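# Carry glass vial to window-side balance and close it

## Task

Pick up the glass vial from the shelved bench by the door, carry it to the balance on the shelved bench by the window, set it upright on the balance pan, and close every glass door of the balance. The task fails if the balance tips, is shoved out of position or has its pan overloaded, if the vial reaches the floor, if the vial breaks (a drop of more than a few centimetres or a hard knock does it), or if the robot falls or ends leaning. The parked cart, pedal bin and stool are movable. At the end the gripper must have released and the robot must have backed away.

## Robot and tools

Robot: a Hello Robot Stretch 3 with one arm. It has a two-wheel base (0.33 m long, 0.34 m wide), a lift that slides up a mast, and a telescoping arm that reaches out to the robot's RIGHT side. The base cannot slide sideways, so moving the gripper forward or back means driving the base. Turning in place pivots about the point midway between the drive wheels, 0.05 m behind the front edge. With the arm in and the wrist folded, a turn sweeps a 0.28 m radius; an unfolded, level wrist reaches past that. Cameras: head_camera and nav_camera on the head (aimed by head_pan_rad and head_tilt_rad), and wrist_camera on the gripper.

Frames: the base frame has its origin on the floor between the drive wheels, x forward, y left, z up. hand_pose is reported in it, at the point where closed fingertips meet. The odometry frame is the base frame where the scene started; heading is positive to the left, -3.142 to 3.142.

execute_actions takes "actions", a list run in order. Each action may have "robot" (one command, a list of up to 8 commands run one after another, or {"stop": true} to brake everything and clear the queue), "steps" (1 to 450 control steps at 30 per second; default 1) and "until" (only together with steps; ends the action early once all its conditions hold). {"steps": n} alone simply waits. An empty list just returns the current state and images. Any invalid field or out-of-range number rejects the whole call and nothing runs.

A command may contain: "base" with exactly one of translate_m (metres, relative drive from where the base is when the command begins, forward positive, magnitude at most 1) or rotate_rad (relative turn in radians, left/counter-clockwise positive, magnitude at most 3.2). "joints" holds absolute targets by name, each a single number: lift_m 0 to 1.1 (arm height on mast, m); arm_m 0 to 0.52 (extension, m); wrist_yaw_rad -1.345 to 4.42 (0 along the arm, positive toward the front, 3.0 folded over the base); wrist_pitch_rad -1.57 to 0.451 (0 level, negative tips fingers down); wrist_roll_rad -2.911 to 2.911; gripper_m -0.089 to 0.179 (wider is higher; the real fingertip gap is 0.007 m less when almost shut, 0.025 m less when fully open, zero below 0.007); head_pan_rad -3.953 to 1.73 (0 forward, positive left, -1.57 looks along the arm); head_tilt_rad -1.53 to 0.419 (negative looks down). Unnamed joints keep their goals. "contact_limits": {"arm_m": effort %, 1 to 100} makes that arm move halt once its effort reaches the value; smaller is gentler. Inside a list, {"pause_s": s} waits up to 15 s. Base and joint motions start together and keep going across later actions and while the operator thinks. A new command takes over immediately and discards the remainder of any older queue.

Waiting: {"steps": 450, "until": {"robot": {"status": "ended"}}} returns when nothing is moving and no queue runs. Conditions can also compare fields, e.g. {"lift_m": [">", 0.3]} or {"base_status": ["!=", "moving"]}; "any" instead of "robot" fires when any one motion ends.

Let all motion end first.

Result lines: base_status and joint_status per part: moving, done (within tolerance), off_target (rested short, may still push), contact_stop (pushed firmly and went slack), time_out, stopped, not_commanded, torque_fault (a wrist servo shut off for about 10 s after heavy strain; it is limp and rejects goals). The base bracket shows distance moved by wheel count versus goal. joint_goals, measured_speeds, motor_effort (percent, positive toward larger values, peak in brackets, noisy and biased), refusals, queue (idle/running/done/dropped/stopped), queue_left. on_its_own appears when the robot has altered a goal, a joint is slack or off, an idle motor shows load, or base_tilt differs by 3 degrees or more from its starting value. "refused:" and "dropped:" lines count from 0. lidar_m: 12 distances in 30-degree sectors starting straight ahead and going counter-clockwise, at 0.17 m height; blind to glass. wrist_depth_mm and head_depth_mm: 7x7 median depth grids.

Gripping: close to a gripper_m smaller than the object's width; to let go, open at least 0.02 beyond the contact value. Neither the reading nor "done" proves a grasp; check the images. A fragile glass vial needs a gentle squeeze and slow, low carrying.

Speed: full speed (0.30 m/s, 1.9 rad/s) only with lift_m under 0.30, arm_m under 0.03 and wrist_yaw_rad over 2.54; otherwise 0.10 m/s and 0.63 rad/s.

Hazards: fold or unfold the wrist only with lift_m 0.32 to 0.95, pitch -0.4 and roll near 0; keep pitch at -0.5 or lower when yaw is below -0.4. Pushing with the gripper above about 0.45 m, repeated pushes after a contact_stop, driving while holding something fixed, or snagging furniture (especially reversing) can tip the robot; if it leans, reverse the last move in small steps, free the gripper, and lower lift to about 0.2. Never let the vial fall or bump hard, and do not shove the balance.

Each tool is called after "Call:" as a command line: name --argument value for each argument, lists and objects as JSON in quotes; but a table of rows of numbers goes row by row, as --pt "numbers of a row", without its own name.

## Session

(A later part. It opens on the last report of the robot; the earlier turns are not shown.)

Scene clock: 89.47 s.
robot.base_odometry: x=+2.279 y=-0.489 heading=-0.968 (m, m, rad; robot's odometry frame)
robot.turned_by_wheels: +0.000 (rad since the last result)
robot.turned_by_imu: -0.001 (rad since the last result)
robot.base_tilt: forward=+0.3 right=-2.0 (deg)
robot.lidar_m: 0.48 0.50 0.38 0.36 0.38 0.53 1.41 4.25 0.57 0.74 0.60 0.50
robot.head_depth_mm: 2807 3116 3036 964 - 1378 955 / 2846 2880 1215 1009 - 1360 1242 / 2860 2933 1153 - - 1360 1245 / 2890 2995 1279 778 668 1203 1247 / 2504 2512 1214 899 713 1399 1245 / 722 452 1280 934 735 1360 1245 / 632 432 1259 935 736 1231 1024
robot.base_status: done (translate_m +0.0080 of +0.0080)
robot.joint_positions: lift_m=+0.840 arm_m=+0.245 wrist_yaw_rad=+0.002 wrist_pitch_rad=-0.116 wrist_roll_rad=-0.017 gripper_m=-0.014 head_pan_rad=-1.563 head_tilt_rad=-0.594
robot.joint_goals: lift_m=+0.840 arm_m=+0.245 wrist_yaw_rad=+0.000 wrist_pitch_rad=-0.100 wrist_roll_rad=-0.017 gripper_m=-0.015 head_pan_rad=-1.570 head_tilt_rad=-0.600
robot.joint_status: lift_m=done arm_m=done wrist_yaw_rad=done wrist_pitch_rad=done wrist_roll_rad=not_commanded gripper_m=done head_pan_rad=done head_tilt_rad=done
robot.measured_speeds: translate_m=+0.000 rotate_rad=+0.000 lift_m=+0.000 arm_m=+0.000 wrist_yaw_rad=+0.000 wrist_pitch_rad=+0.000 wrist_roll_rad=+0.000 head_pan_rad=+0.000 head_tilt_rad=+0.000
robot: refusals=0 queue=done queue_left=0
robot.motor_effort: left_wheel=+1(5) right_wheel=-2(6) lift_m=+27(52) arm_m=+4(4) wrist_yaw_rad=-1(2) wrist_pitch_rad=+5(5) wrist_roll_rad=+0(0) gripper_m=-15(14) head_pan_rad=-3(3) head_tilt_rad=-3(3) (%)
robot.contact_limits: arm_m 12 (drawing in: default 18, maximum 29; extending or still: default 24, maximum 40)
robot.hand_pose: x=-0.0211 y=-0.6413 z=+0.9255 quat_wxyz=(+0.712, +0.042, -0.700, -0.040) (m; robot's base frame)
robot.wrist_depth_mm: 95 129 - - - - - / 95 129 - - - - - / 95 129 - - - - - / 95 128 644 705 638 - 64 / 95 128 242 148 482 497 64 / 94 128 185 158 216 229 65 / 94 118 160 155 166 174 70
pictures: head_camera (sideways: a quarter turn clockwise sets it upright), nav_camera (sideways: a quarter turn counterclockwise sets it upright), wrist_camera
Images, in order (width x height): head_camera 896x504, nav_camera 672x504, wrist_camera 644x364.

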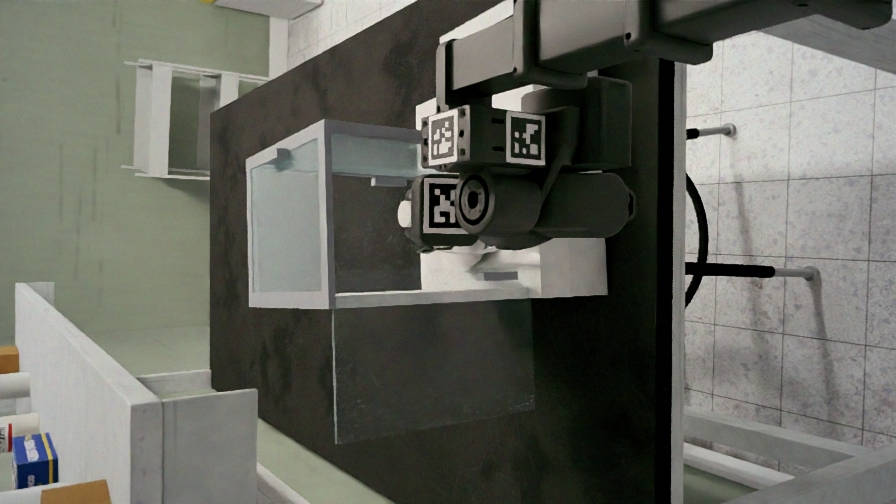

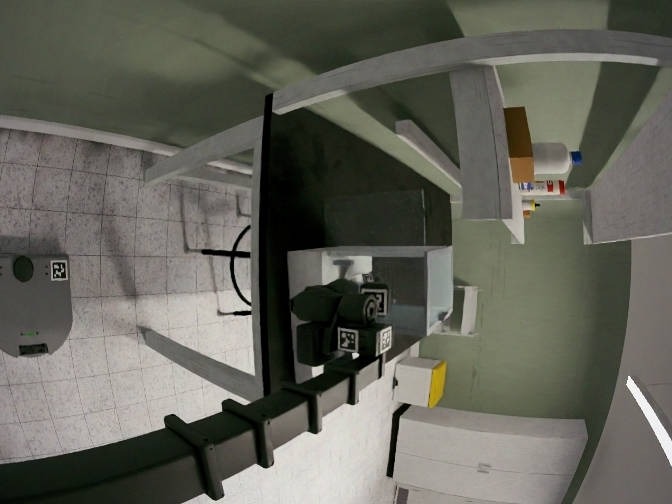

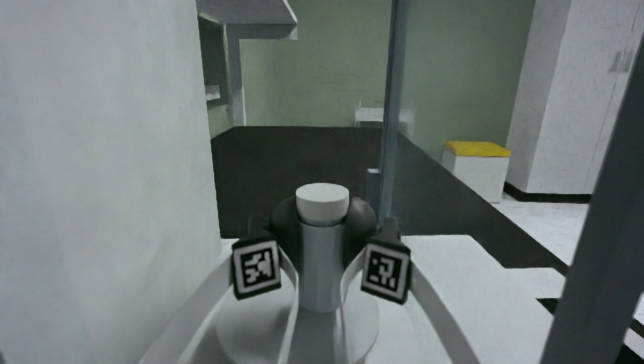

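Call:
execute_actions --actions '[{"robot":[{"joints":{"lift_m":0.833,"arm_m":0.25}},{"joints":{"gripper_m":0.052}},{"pause_s":0.7},{"joints":{"arm_m":0.2}},{"joints":{"gripper_m":0.035}},{"joints":{"arm_m":0.09,"lift_m":0.84}},{"base":{"translate_m":0.057}},{"joints":{"arm_m":0.125},"contact_limits":{"arm_m":8}}],"steps":450,"until":{"robot":{"status":"ended"}}}]'

Scene clock: 99.40 s.
robot.base_odometry: x=+2.311 y=-0.536 heading=-0.968 (m, m, rad; robot's odometry frame)
robot.turned_by_wheels: +0.000 (rad since the last result)
robot.turned_by_imu: -0.003 (rad since the last result)
robot.base_tilt: forward=+0.3 right=-2.1 (deg)
robot.lidar_m: 0.43 0.44 0.37 0.36 0.38 0.53 1.46 4.31 0.60 0.74 0.57 0.44
robot.head_depth_mm: 2869 3105 1275 792 659 - 1194 / 2860 2674 1103 763 649 - 1196 / 2842 3011 1271 712 - - 1218 / 2884 3016 1213 896 733 1361 1244 / 723 437 1278 931 737 1393 1240 / 597 432 1281 934 735 1294 1199 / 434 433 1062 932 737 782 924
robot.base_status: done (translate_m +0.0570 of +0.0570)
robot.joint_positions: lift_m=+0.840 arm_m=+0.125 wrist_yaw_rad=+0.001 wrist_pitch_rad=-0.116 wrist_roll_rad=-0.017 gripper_m=+0.035 head_pan_rad=-1.563 head_tilt_rad=-0.594
robot.joint_goals: lift_m=+0.840 arm_m=+0.125 wrist_yaw_rad=+0.000 wrist_pitch_rad=-0.100 wrist_roll_rad=-0.017 gripper_m=+0.035 head_pan_rad=-1.570 head_tilt_rad=-0.600
robot.joint_status: lift_m=done arm_m=done wrist_yaw_rad=done wrist_pitch_rad=done wrist_roll_rad=not_commanded gripper_m=done head_pan_rad=done head_tilt_rad=done
robot.measured_speeds: translate_m=+0.000 rotate_rad=+0.000 lift_m=+0.000 arm_m=+0.000 wrist_yaw_rad=+0.000 wrist_pitch_rad=+0.000 wrist_roll_rad=+0.000 head_pan_rad=+0.000 head_tilt_rad=+0.000
robot: refusals=0 queue=done queue_left=0
robot.motor_effort: left_wheel=+1(5) right_wheel=-2(2) lift_m=+52(54) arm_m=+3(5) wrist_yaw_rad=-1(2) wrist_pitch_rad=+5(5) wrist_roll_rad=+0(0) gripper_m=+0(79) head_pan_rad=-3(3) head_tilt_rad=-3(3) (%)
robot.contact_limits: arm_m 8 (drawing in: default 18, maximum 29; extending or still: default 24, maximum 40)
robot.hand_pose: x=-0.0211 y=-0.5213 z=+0.9247 quat_wxyz=(+0.712, +0.042, -0.700, -0.040) (m; robot's base frame)
robot.wrist_depth_mm: 484 687 - - - - - / 486 652 - - - - - / 434 663 - - - - - / 488 655 685 383 359 780 - / 476 486 494 252 281 271 - / 357 364 351 205 206 208 229 / 292 293 291 200 201 205 212
pictures: head_camera (sideways: a quarter turn clockwise sets it upright), nav_camera (sideways: a quarter turn counterclockwise sets it upright), wrist_camera
Images, in order (width x height): head_camera 896x504, nav_camera 672x504, wrist_camera 644x364.

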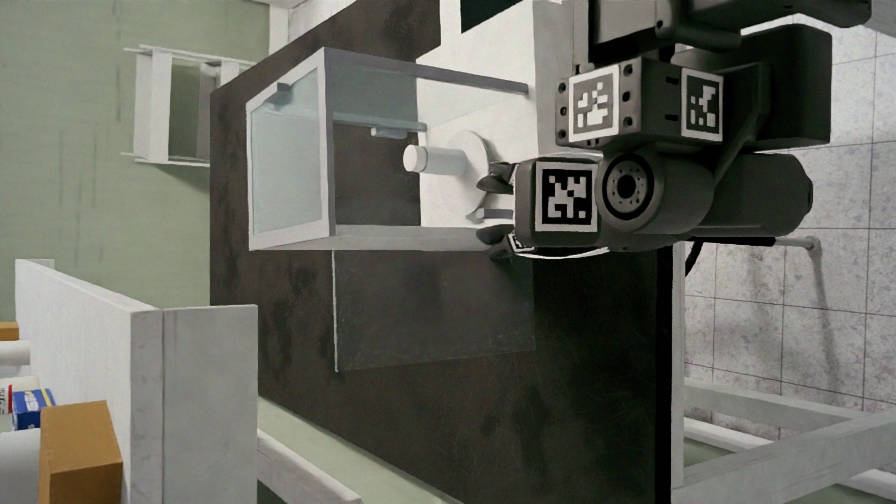

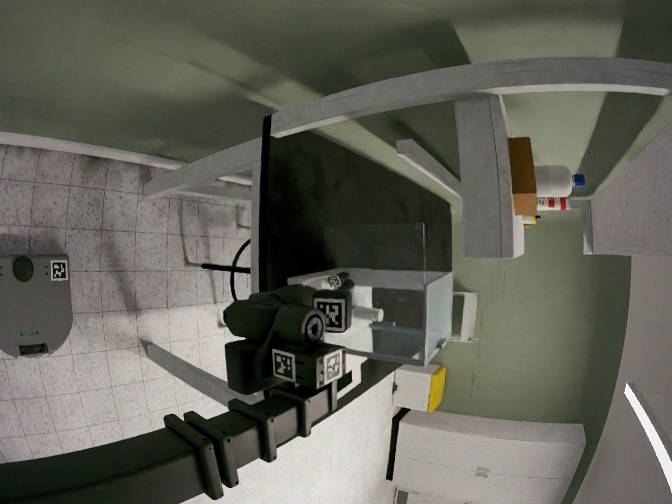

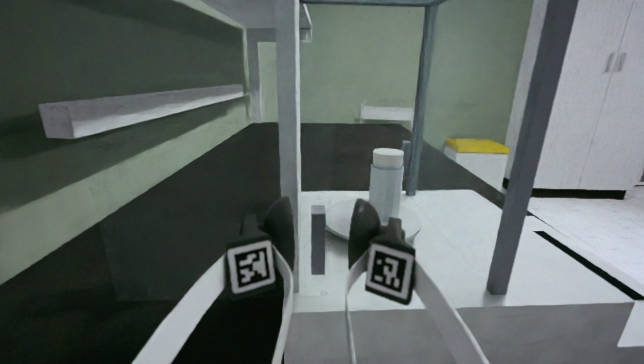

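Call:
execute_actions --actions '[{"robot":[{"joints":{"arm_m":0.13}},{"base":{"translate_m":-0.06}},{"joints":{"arm_m":0.134}},{"base":{"translate_m":-0.04}}],"steps":450,"until":{"robot":{"status":"ended"}}}]'

Scene clock: 104.90 s.
robot.base_odometry: x=+2.254 y=-0.453 heading=-0.968 (m, m, rad; robot's odometry frame)
robot.turned_by_wheels: +0.000 (rad since the last result)
robot.turned_by_imu: -0.001 (rad since the last result)
robot.base_tilt: forward=+0.3 right=-2.0 (deg)
robot.lidar_m: 0.53 0.51 0.38 0.36 0.38 0.53 1.36 4.37 0.55 0.75 0.62 0.54
robot.head_depth_mm: 2853 3111 2984 928 714 - 910 / 2835 2893 1275 828 659 - 1193 / 2884 2673 1156 762 - - 1216 / 2863 3045 1210 710 668 1361 1240 / 2814 2723 1155 735 672 1359 1246 / 913 1789 1281 930 735 1398 1241 / 724 445 1280 935 737 1276 1173
robot.base_status: done (translate_m -0.0400 of -0.0400)
robot.joint_positions: lift_m=+0.840 arm_m=+0.134 wrist_yaw_rad=+0.008 wrist_pitch_rad=-0.118 wrist_roll_rad=-0.017 gripper_m=+0.035 head_pan_rad=-1.563 head_tilt_rad=-0.594
robot.joint_goals: lift_m=+0.840 arm_m=+0.134 wrist_yaw_rad=+0.000 wrist_pitch_rad=-0.100 wrist_roll_rad=-0.017 gripper_m=+0.035 head_pan_rad=-1.570 head_tilt_rad=-0.600
robot.joint_status: lift_m=done arm_m=done wrist_yaw_rad=done wrist_pitch_rad=done wrist_roll_rad=not_commanded gripper_m=done head_pan_rad=done head_tilt_rad=done
robot.measured_speeds: translate_m=+0.000 rotate_rad=+0.000 lift_m=+0.000 arm_m=+0.000 wrist_yaw_rad=+0.000 wrist_pitch_rad=+0.000 wrist_roll_rad=+0.000 head_pan_rad=+0.000 head_tilt_rad=+0.000
robot: refusals=0 queue=done queue_left=0
robot.motor_effort: left_wheel=+3(5) right_wheel=-5(10) lift_m=+52(52) arm_m=+3(4) wrist_yaw_rad=-7(8) wrist_pitch_rad=+6(6) wrist_roll_rad=+0(0) gripper_m=-1(2) head_pan_rad=-2(2) head_tilt_rad=-3(3) (%)
robot.hand_pose: x=-0.0194 y=-0.5302 z=+0.9243 quat_wxyz=(+0.712, +0.045, -0.699, -0.039) (m; robot's base frame)
robot.wrist_depth_mm: 545 190 - - - - - / 547 190 - - - - - / 555 191 - - - - - / 581 205 350 366 725 - - / 468 223 273 269 328 - - / 354 223 203 204 207 270 - / 290 231 190 194 200 212 277
pictures: head_camera (sideways: a quarter turn clockwise sets it upright), nav_camera (sideways: a quarter turn counterclockwise sets it upright), wrist_camera
Images, in order (width x height): head_camera 896x504, nav_camera 672x504, wrist_camera 644x364.

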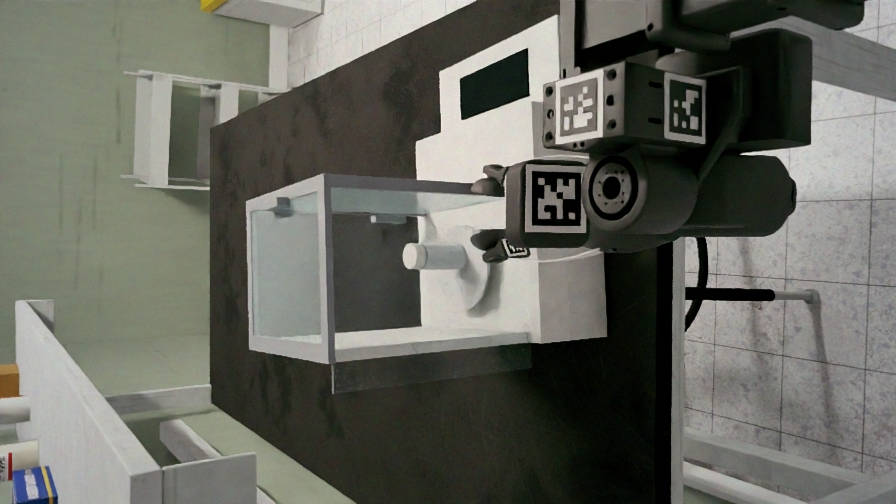

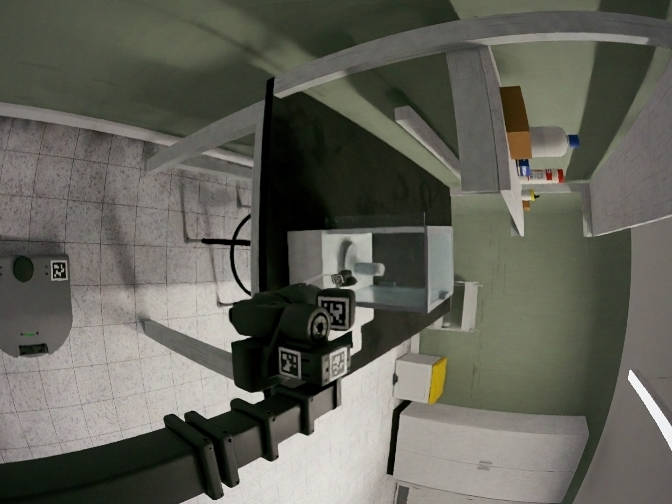

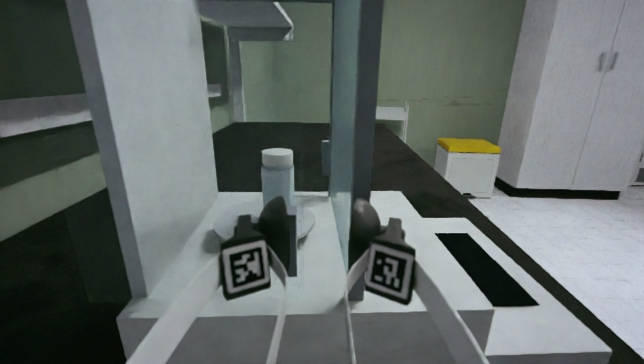

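Call:
execute_actions --actions '[{"robot":[{"base":{"translate_m":-0.015}},{"joints":{"arm_m":0.137}},{"base":{"translate_m":-0.017}},{"joints":{"arm_m":0.0}}],"steps":450,"until":{"robot":{"status":"ended"}}}]'

Call:
zoom_image --camera "head_camera" --region '[230,180,560,430]'

Scene clock: 110.30 s.
robot.base_odometry: x=+2.236 y=-0.427 heading=-0.968 (m, m, rad; robot's odometry frame)
robot.turned_by_wheels: +0.000 (rad since the last result)
robot.turned_by_imu: -0.001 (rad since the last result)
robot.base_tilt: forward=+0.4 right=-2.0 (deg)
robot.lidar_m: 0.56 0.51 0.38 0.37 0.38 0.53 1.33 4.20 0.54 0.75 0.64 0.58
robot.head_depth_mm: 2835 3066 2947 1998 712 731 1265 / 2854 3036 1273 898 692 796 1236 / 2881 2660 1277 761 665 - - / 2886 3028 1103 706 660 1360 1230 / 2868 2889 1275 733 668 1364 1241 / 1453 1856 1107 868 712 1396 1244 / 725 1443 1280 935 736 1263 1195
robot.base_status: done (translate_m -0.0170 of -0.0170)
robot.joint_positions: lift_m=+0.840 arm_m=+0.003 wrist_yaw_rad=+0.001 wrist_pitch_rad=-0.118 wrist_roll_rad=-0.017 gripper_m=+0.035 head_pan_rad=-1.563 head_tilt_rad=-0.594
robot.joint_goals: lift_m=+0.840 arm_m=+0.000 wrist_yaw_rad=+0.000 wrist_pitch_rad=-0.100 wrist_roll_rad=-0.017 gripper_m=+0.035 head_pan_rad=-1.570 head_tilt_rad=-0.600
robot.joint_status: lift_m=done arm_m=done wrist_yaw_rad=done wrist_pitch_rad=done wrist_roll_rad=not_commanded gripper_m=done head_pan_rad=done head_tilt_rad=done
robot.measured_speeds: translate_m=+0.000 rotate_rad=+0.000 lift_m=+0.000 arm_m=+0.000 wrist_yaw_rad=+0.000 wrist_pitch_rad=+0.000 wrist_roll_rad=+0.000 head_pan_rad=+0.000 head_tilt_rad=+0.000
robot: refusals=0 queue=done queue_left=0
robot.motor_effort: left_wheel=+2(4) right_wheel=-3(10) lift_m=+52(52) arm_m=-4(6) wrist_yaw_rad=-1(7) wrist_pitch_rad=+6(5) wrist_roll_rad=+0(0) gripper_m=+0(1) head_pan_rad=-3(2) head_tilt_rad=-4(3) (%)
robot.hand_pose: x=-0.0211 y=-0.3995 z=+0.9242 quat_wxyz=(+0.712, +0.043, -0.700, -0.041) (m; robot's base frame)
robot.wrist_depth_mm: 629 726 - - - - - / 608 761 - - - - - / 604 804 448 - - - - / 631 705 380 416 800 - - / 462 471 317 321 363 - - / 363 361 328 334 341 368 - / 290 292 292 292 295 297 -
pictures: head_camera (sideways: a quarter turn clockwise sets it upright), nav_camera (sideways: a quarter turn counterclockwise sets it upright), wrist_camera
Images, in order (width x height): head_camera 896x504, nav_camera 672x504, wrist_camera 644x364.

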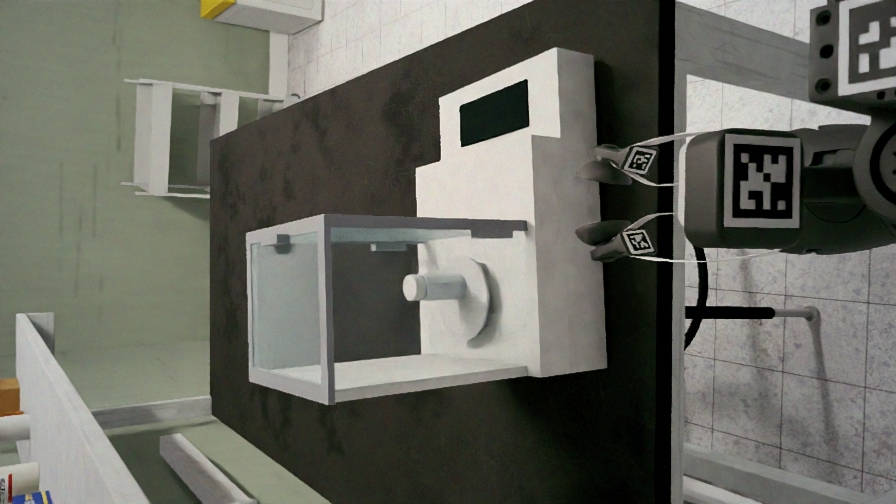

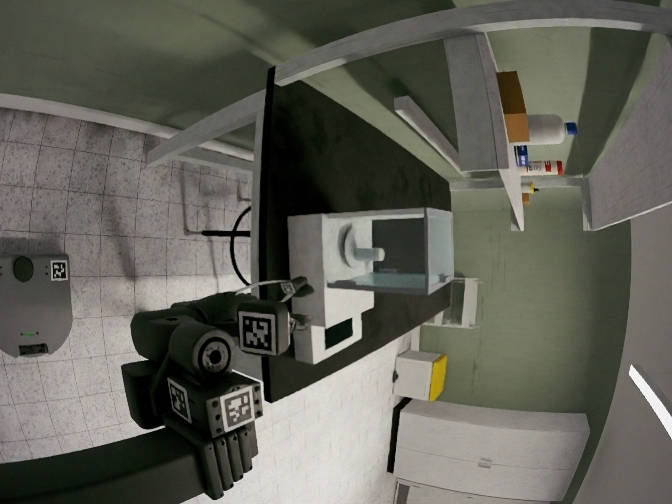

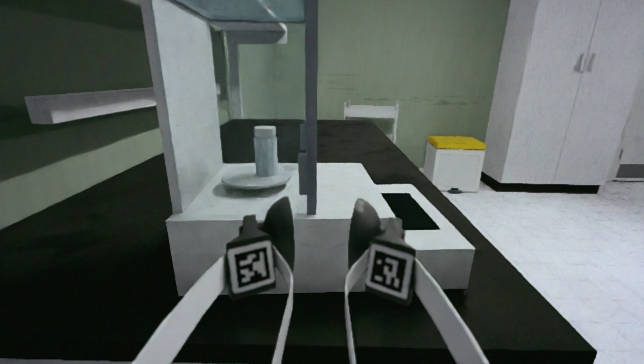

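Region (230, 180, 560, 430) of head_camera's 896x504 image, scaled by 1.527, with more detail than that image has; it fills the top 382 rows of this view, and the rest is white.

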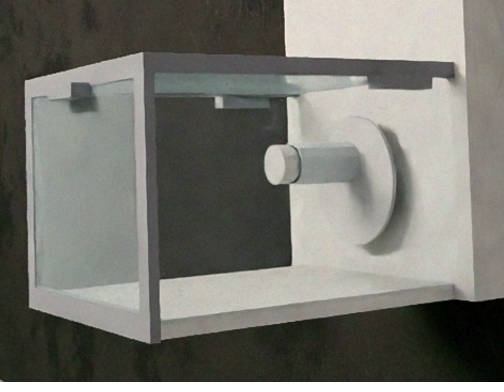

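Call:
execute_actions --actions '[{"robot":{"base":{"translate_m":-0.35},"joints":{"wrist_yaw_rad":1.8,"head_pan_rad":-1.0}},"steps":450,"until":{"robot":{"status":"ended"}}}]'

Call:
finished_scene --scene 2

Scene clock: 116.07 s.
robot.base_odometry: x=+2.038 y=-0.139 heading=-0.968 (m, m, rad; robot's odometry frame)
robot.turned_by_wheels: +0.000 (rad since the last result)
robot.turned_by_imu: -0.001 (rad since the last result)
robot.base_tilt: forward=+0.5 right=-2.1 (deg)
robot.lidar_m: 0.91 0.52 0.39 0.37 0.39 0.55 0.98 3.27 3.05 0.51 0.52 0.90
robot.head_depth_mm: 2223 2418 1275 931 733 1363 1246 / 1744 1876 1275 794 691 733 889 / 1533 1630 1211 762 713 1424 1243 / 1225 1419 860 760 758 1430 1243 / 930 1230 748 793 834 1460 1246 / 831 1118 1196 933 1440 1395 1274 / 636 1017 1109 942 1129 1347 1275
robot.base_status: done (translate_m -0.3500 of -0.3500)
robot.joint_positions: lift_m=+0.840 arm_m=+0.003 wrist_yaw_rad=+1.797 wrist_pitch_rad=-0.118 wrist_roll_rad=-0.017 gripper_m=+0.035 head_pan_rad=-1.007 head_tilt_rad=-0.594
robot.joint_goals: lift_m=+0.840 arm_m=+0.000 wrist_yaw_rad=+1.800 wrist_pitch_rad=-0.100 wrist_roll_rad=-0.017 gripper_m=+0.035 head_pan_rad=-1.000 head_tilt_rad=-0.600
robot.joint_status: lift_m=done arm_m=done wrist_yaw_rad=done wrist_pitch_rad=done wrist_roll_rad=not_commanded gripper_m=done head_pan_rad=done head_tilt_rad=done
robot.measured_speeds: translate_m=+0.000 rotate_rad=+0.000 lift_m=+0.000 arm_m=+0.000 wrist_yaw_rad=+0.000 wrist_pitch_rad=+0.000 wrist_roll_rad=+0.000 head_pan_rad=+0.000 head_tilt_rad=+0.000
robot: refusals=0 queue=done queue_left=0
robot.motor_effort: left_wheel=+1(2) right_wheel=-2(6) lift_m=+52(52) arm_m=-3(4) wrist_yaw_rad=+2(2) wrist_pitch_rad=+6(5) wrist_roll_rad=+0(0) gripper_m=+0(1) head_pan_rad=+3(31) head_tilt_rad=-3(4) (%)
robot.hand_pose: x=+0.2238 y=-0.0913 z=+0.9242 quat_wxyz=(+0.476, +0.574, -0.402, +0.531) (m; robot's base frame)
robot.wrist_depth_mm: 437 568 792 754 700 654 623 / 439 575 826 800 749 697 627 / 448 588 885 818 778 721 654 / 436 590 897 904 803 759 674 / 458 619 847 926 855 808 563 / 474 638 - - 880 841 669 / 471 600 - - 966 866 799
pictures: head_camera (sideways: a quarter turn clockwise sets it upright), nav_camera (sideways: a quarter turn counterclockwise sets it upright), wrist_camera
Images, in order (width x height): head_camera 896x504, nav_camera 672x504, wrist_camera 644x364.

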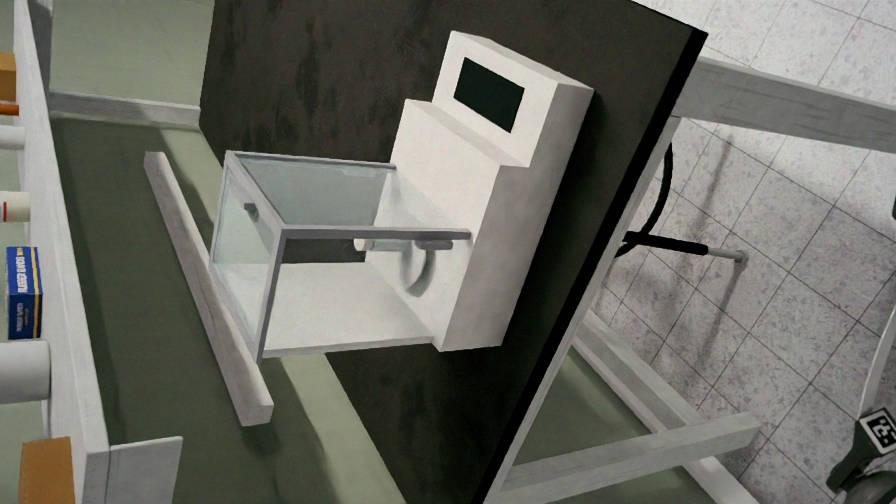

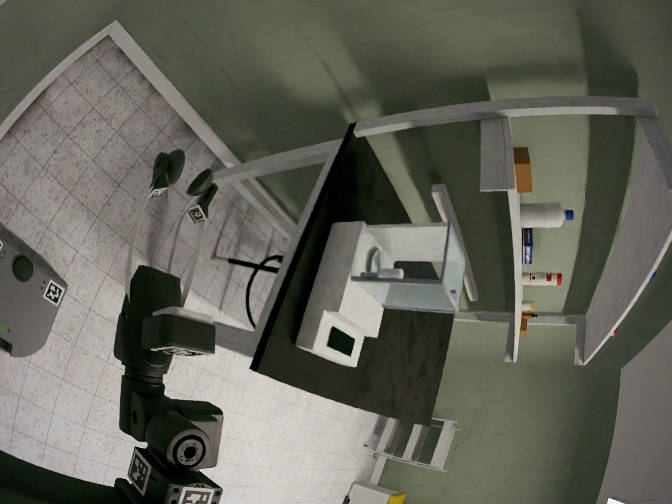

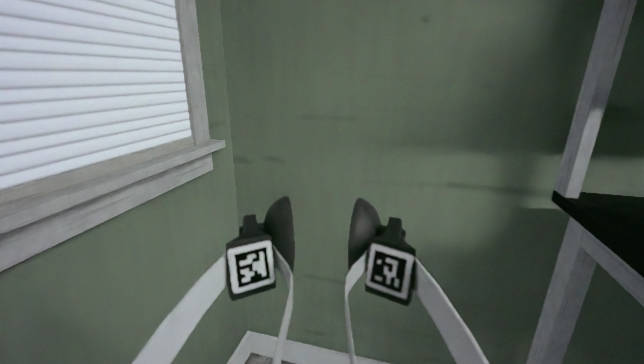

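The scene is finished: the task was done.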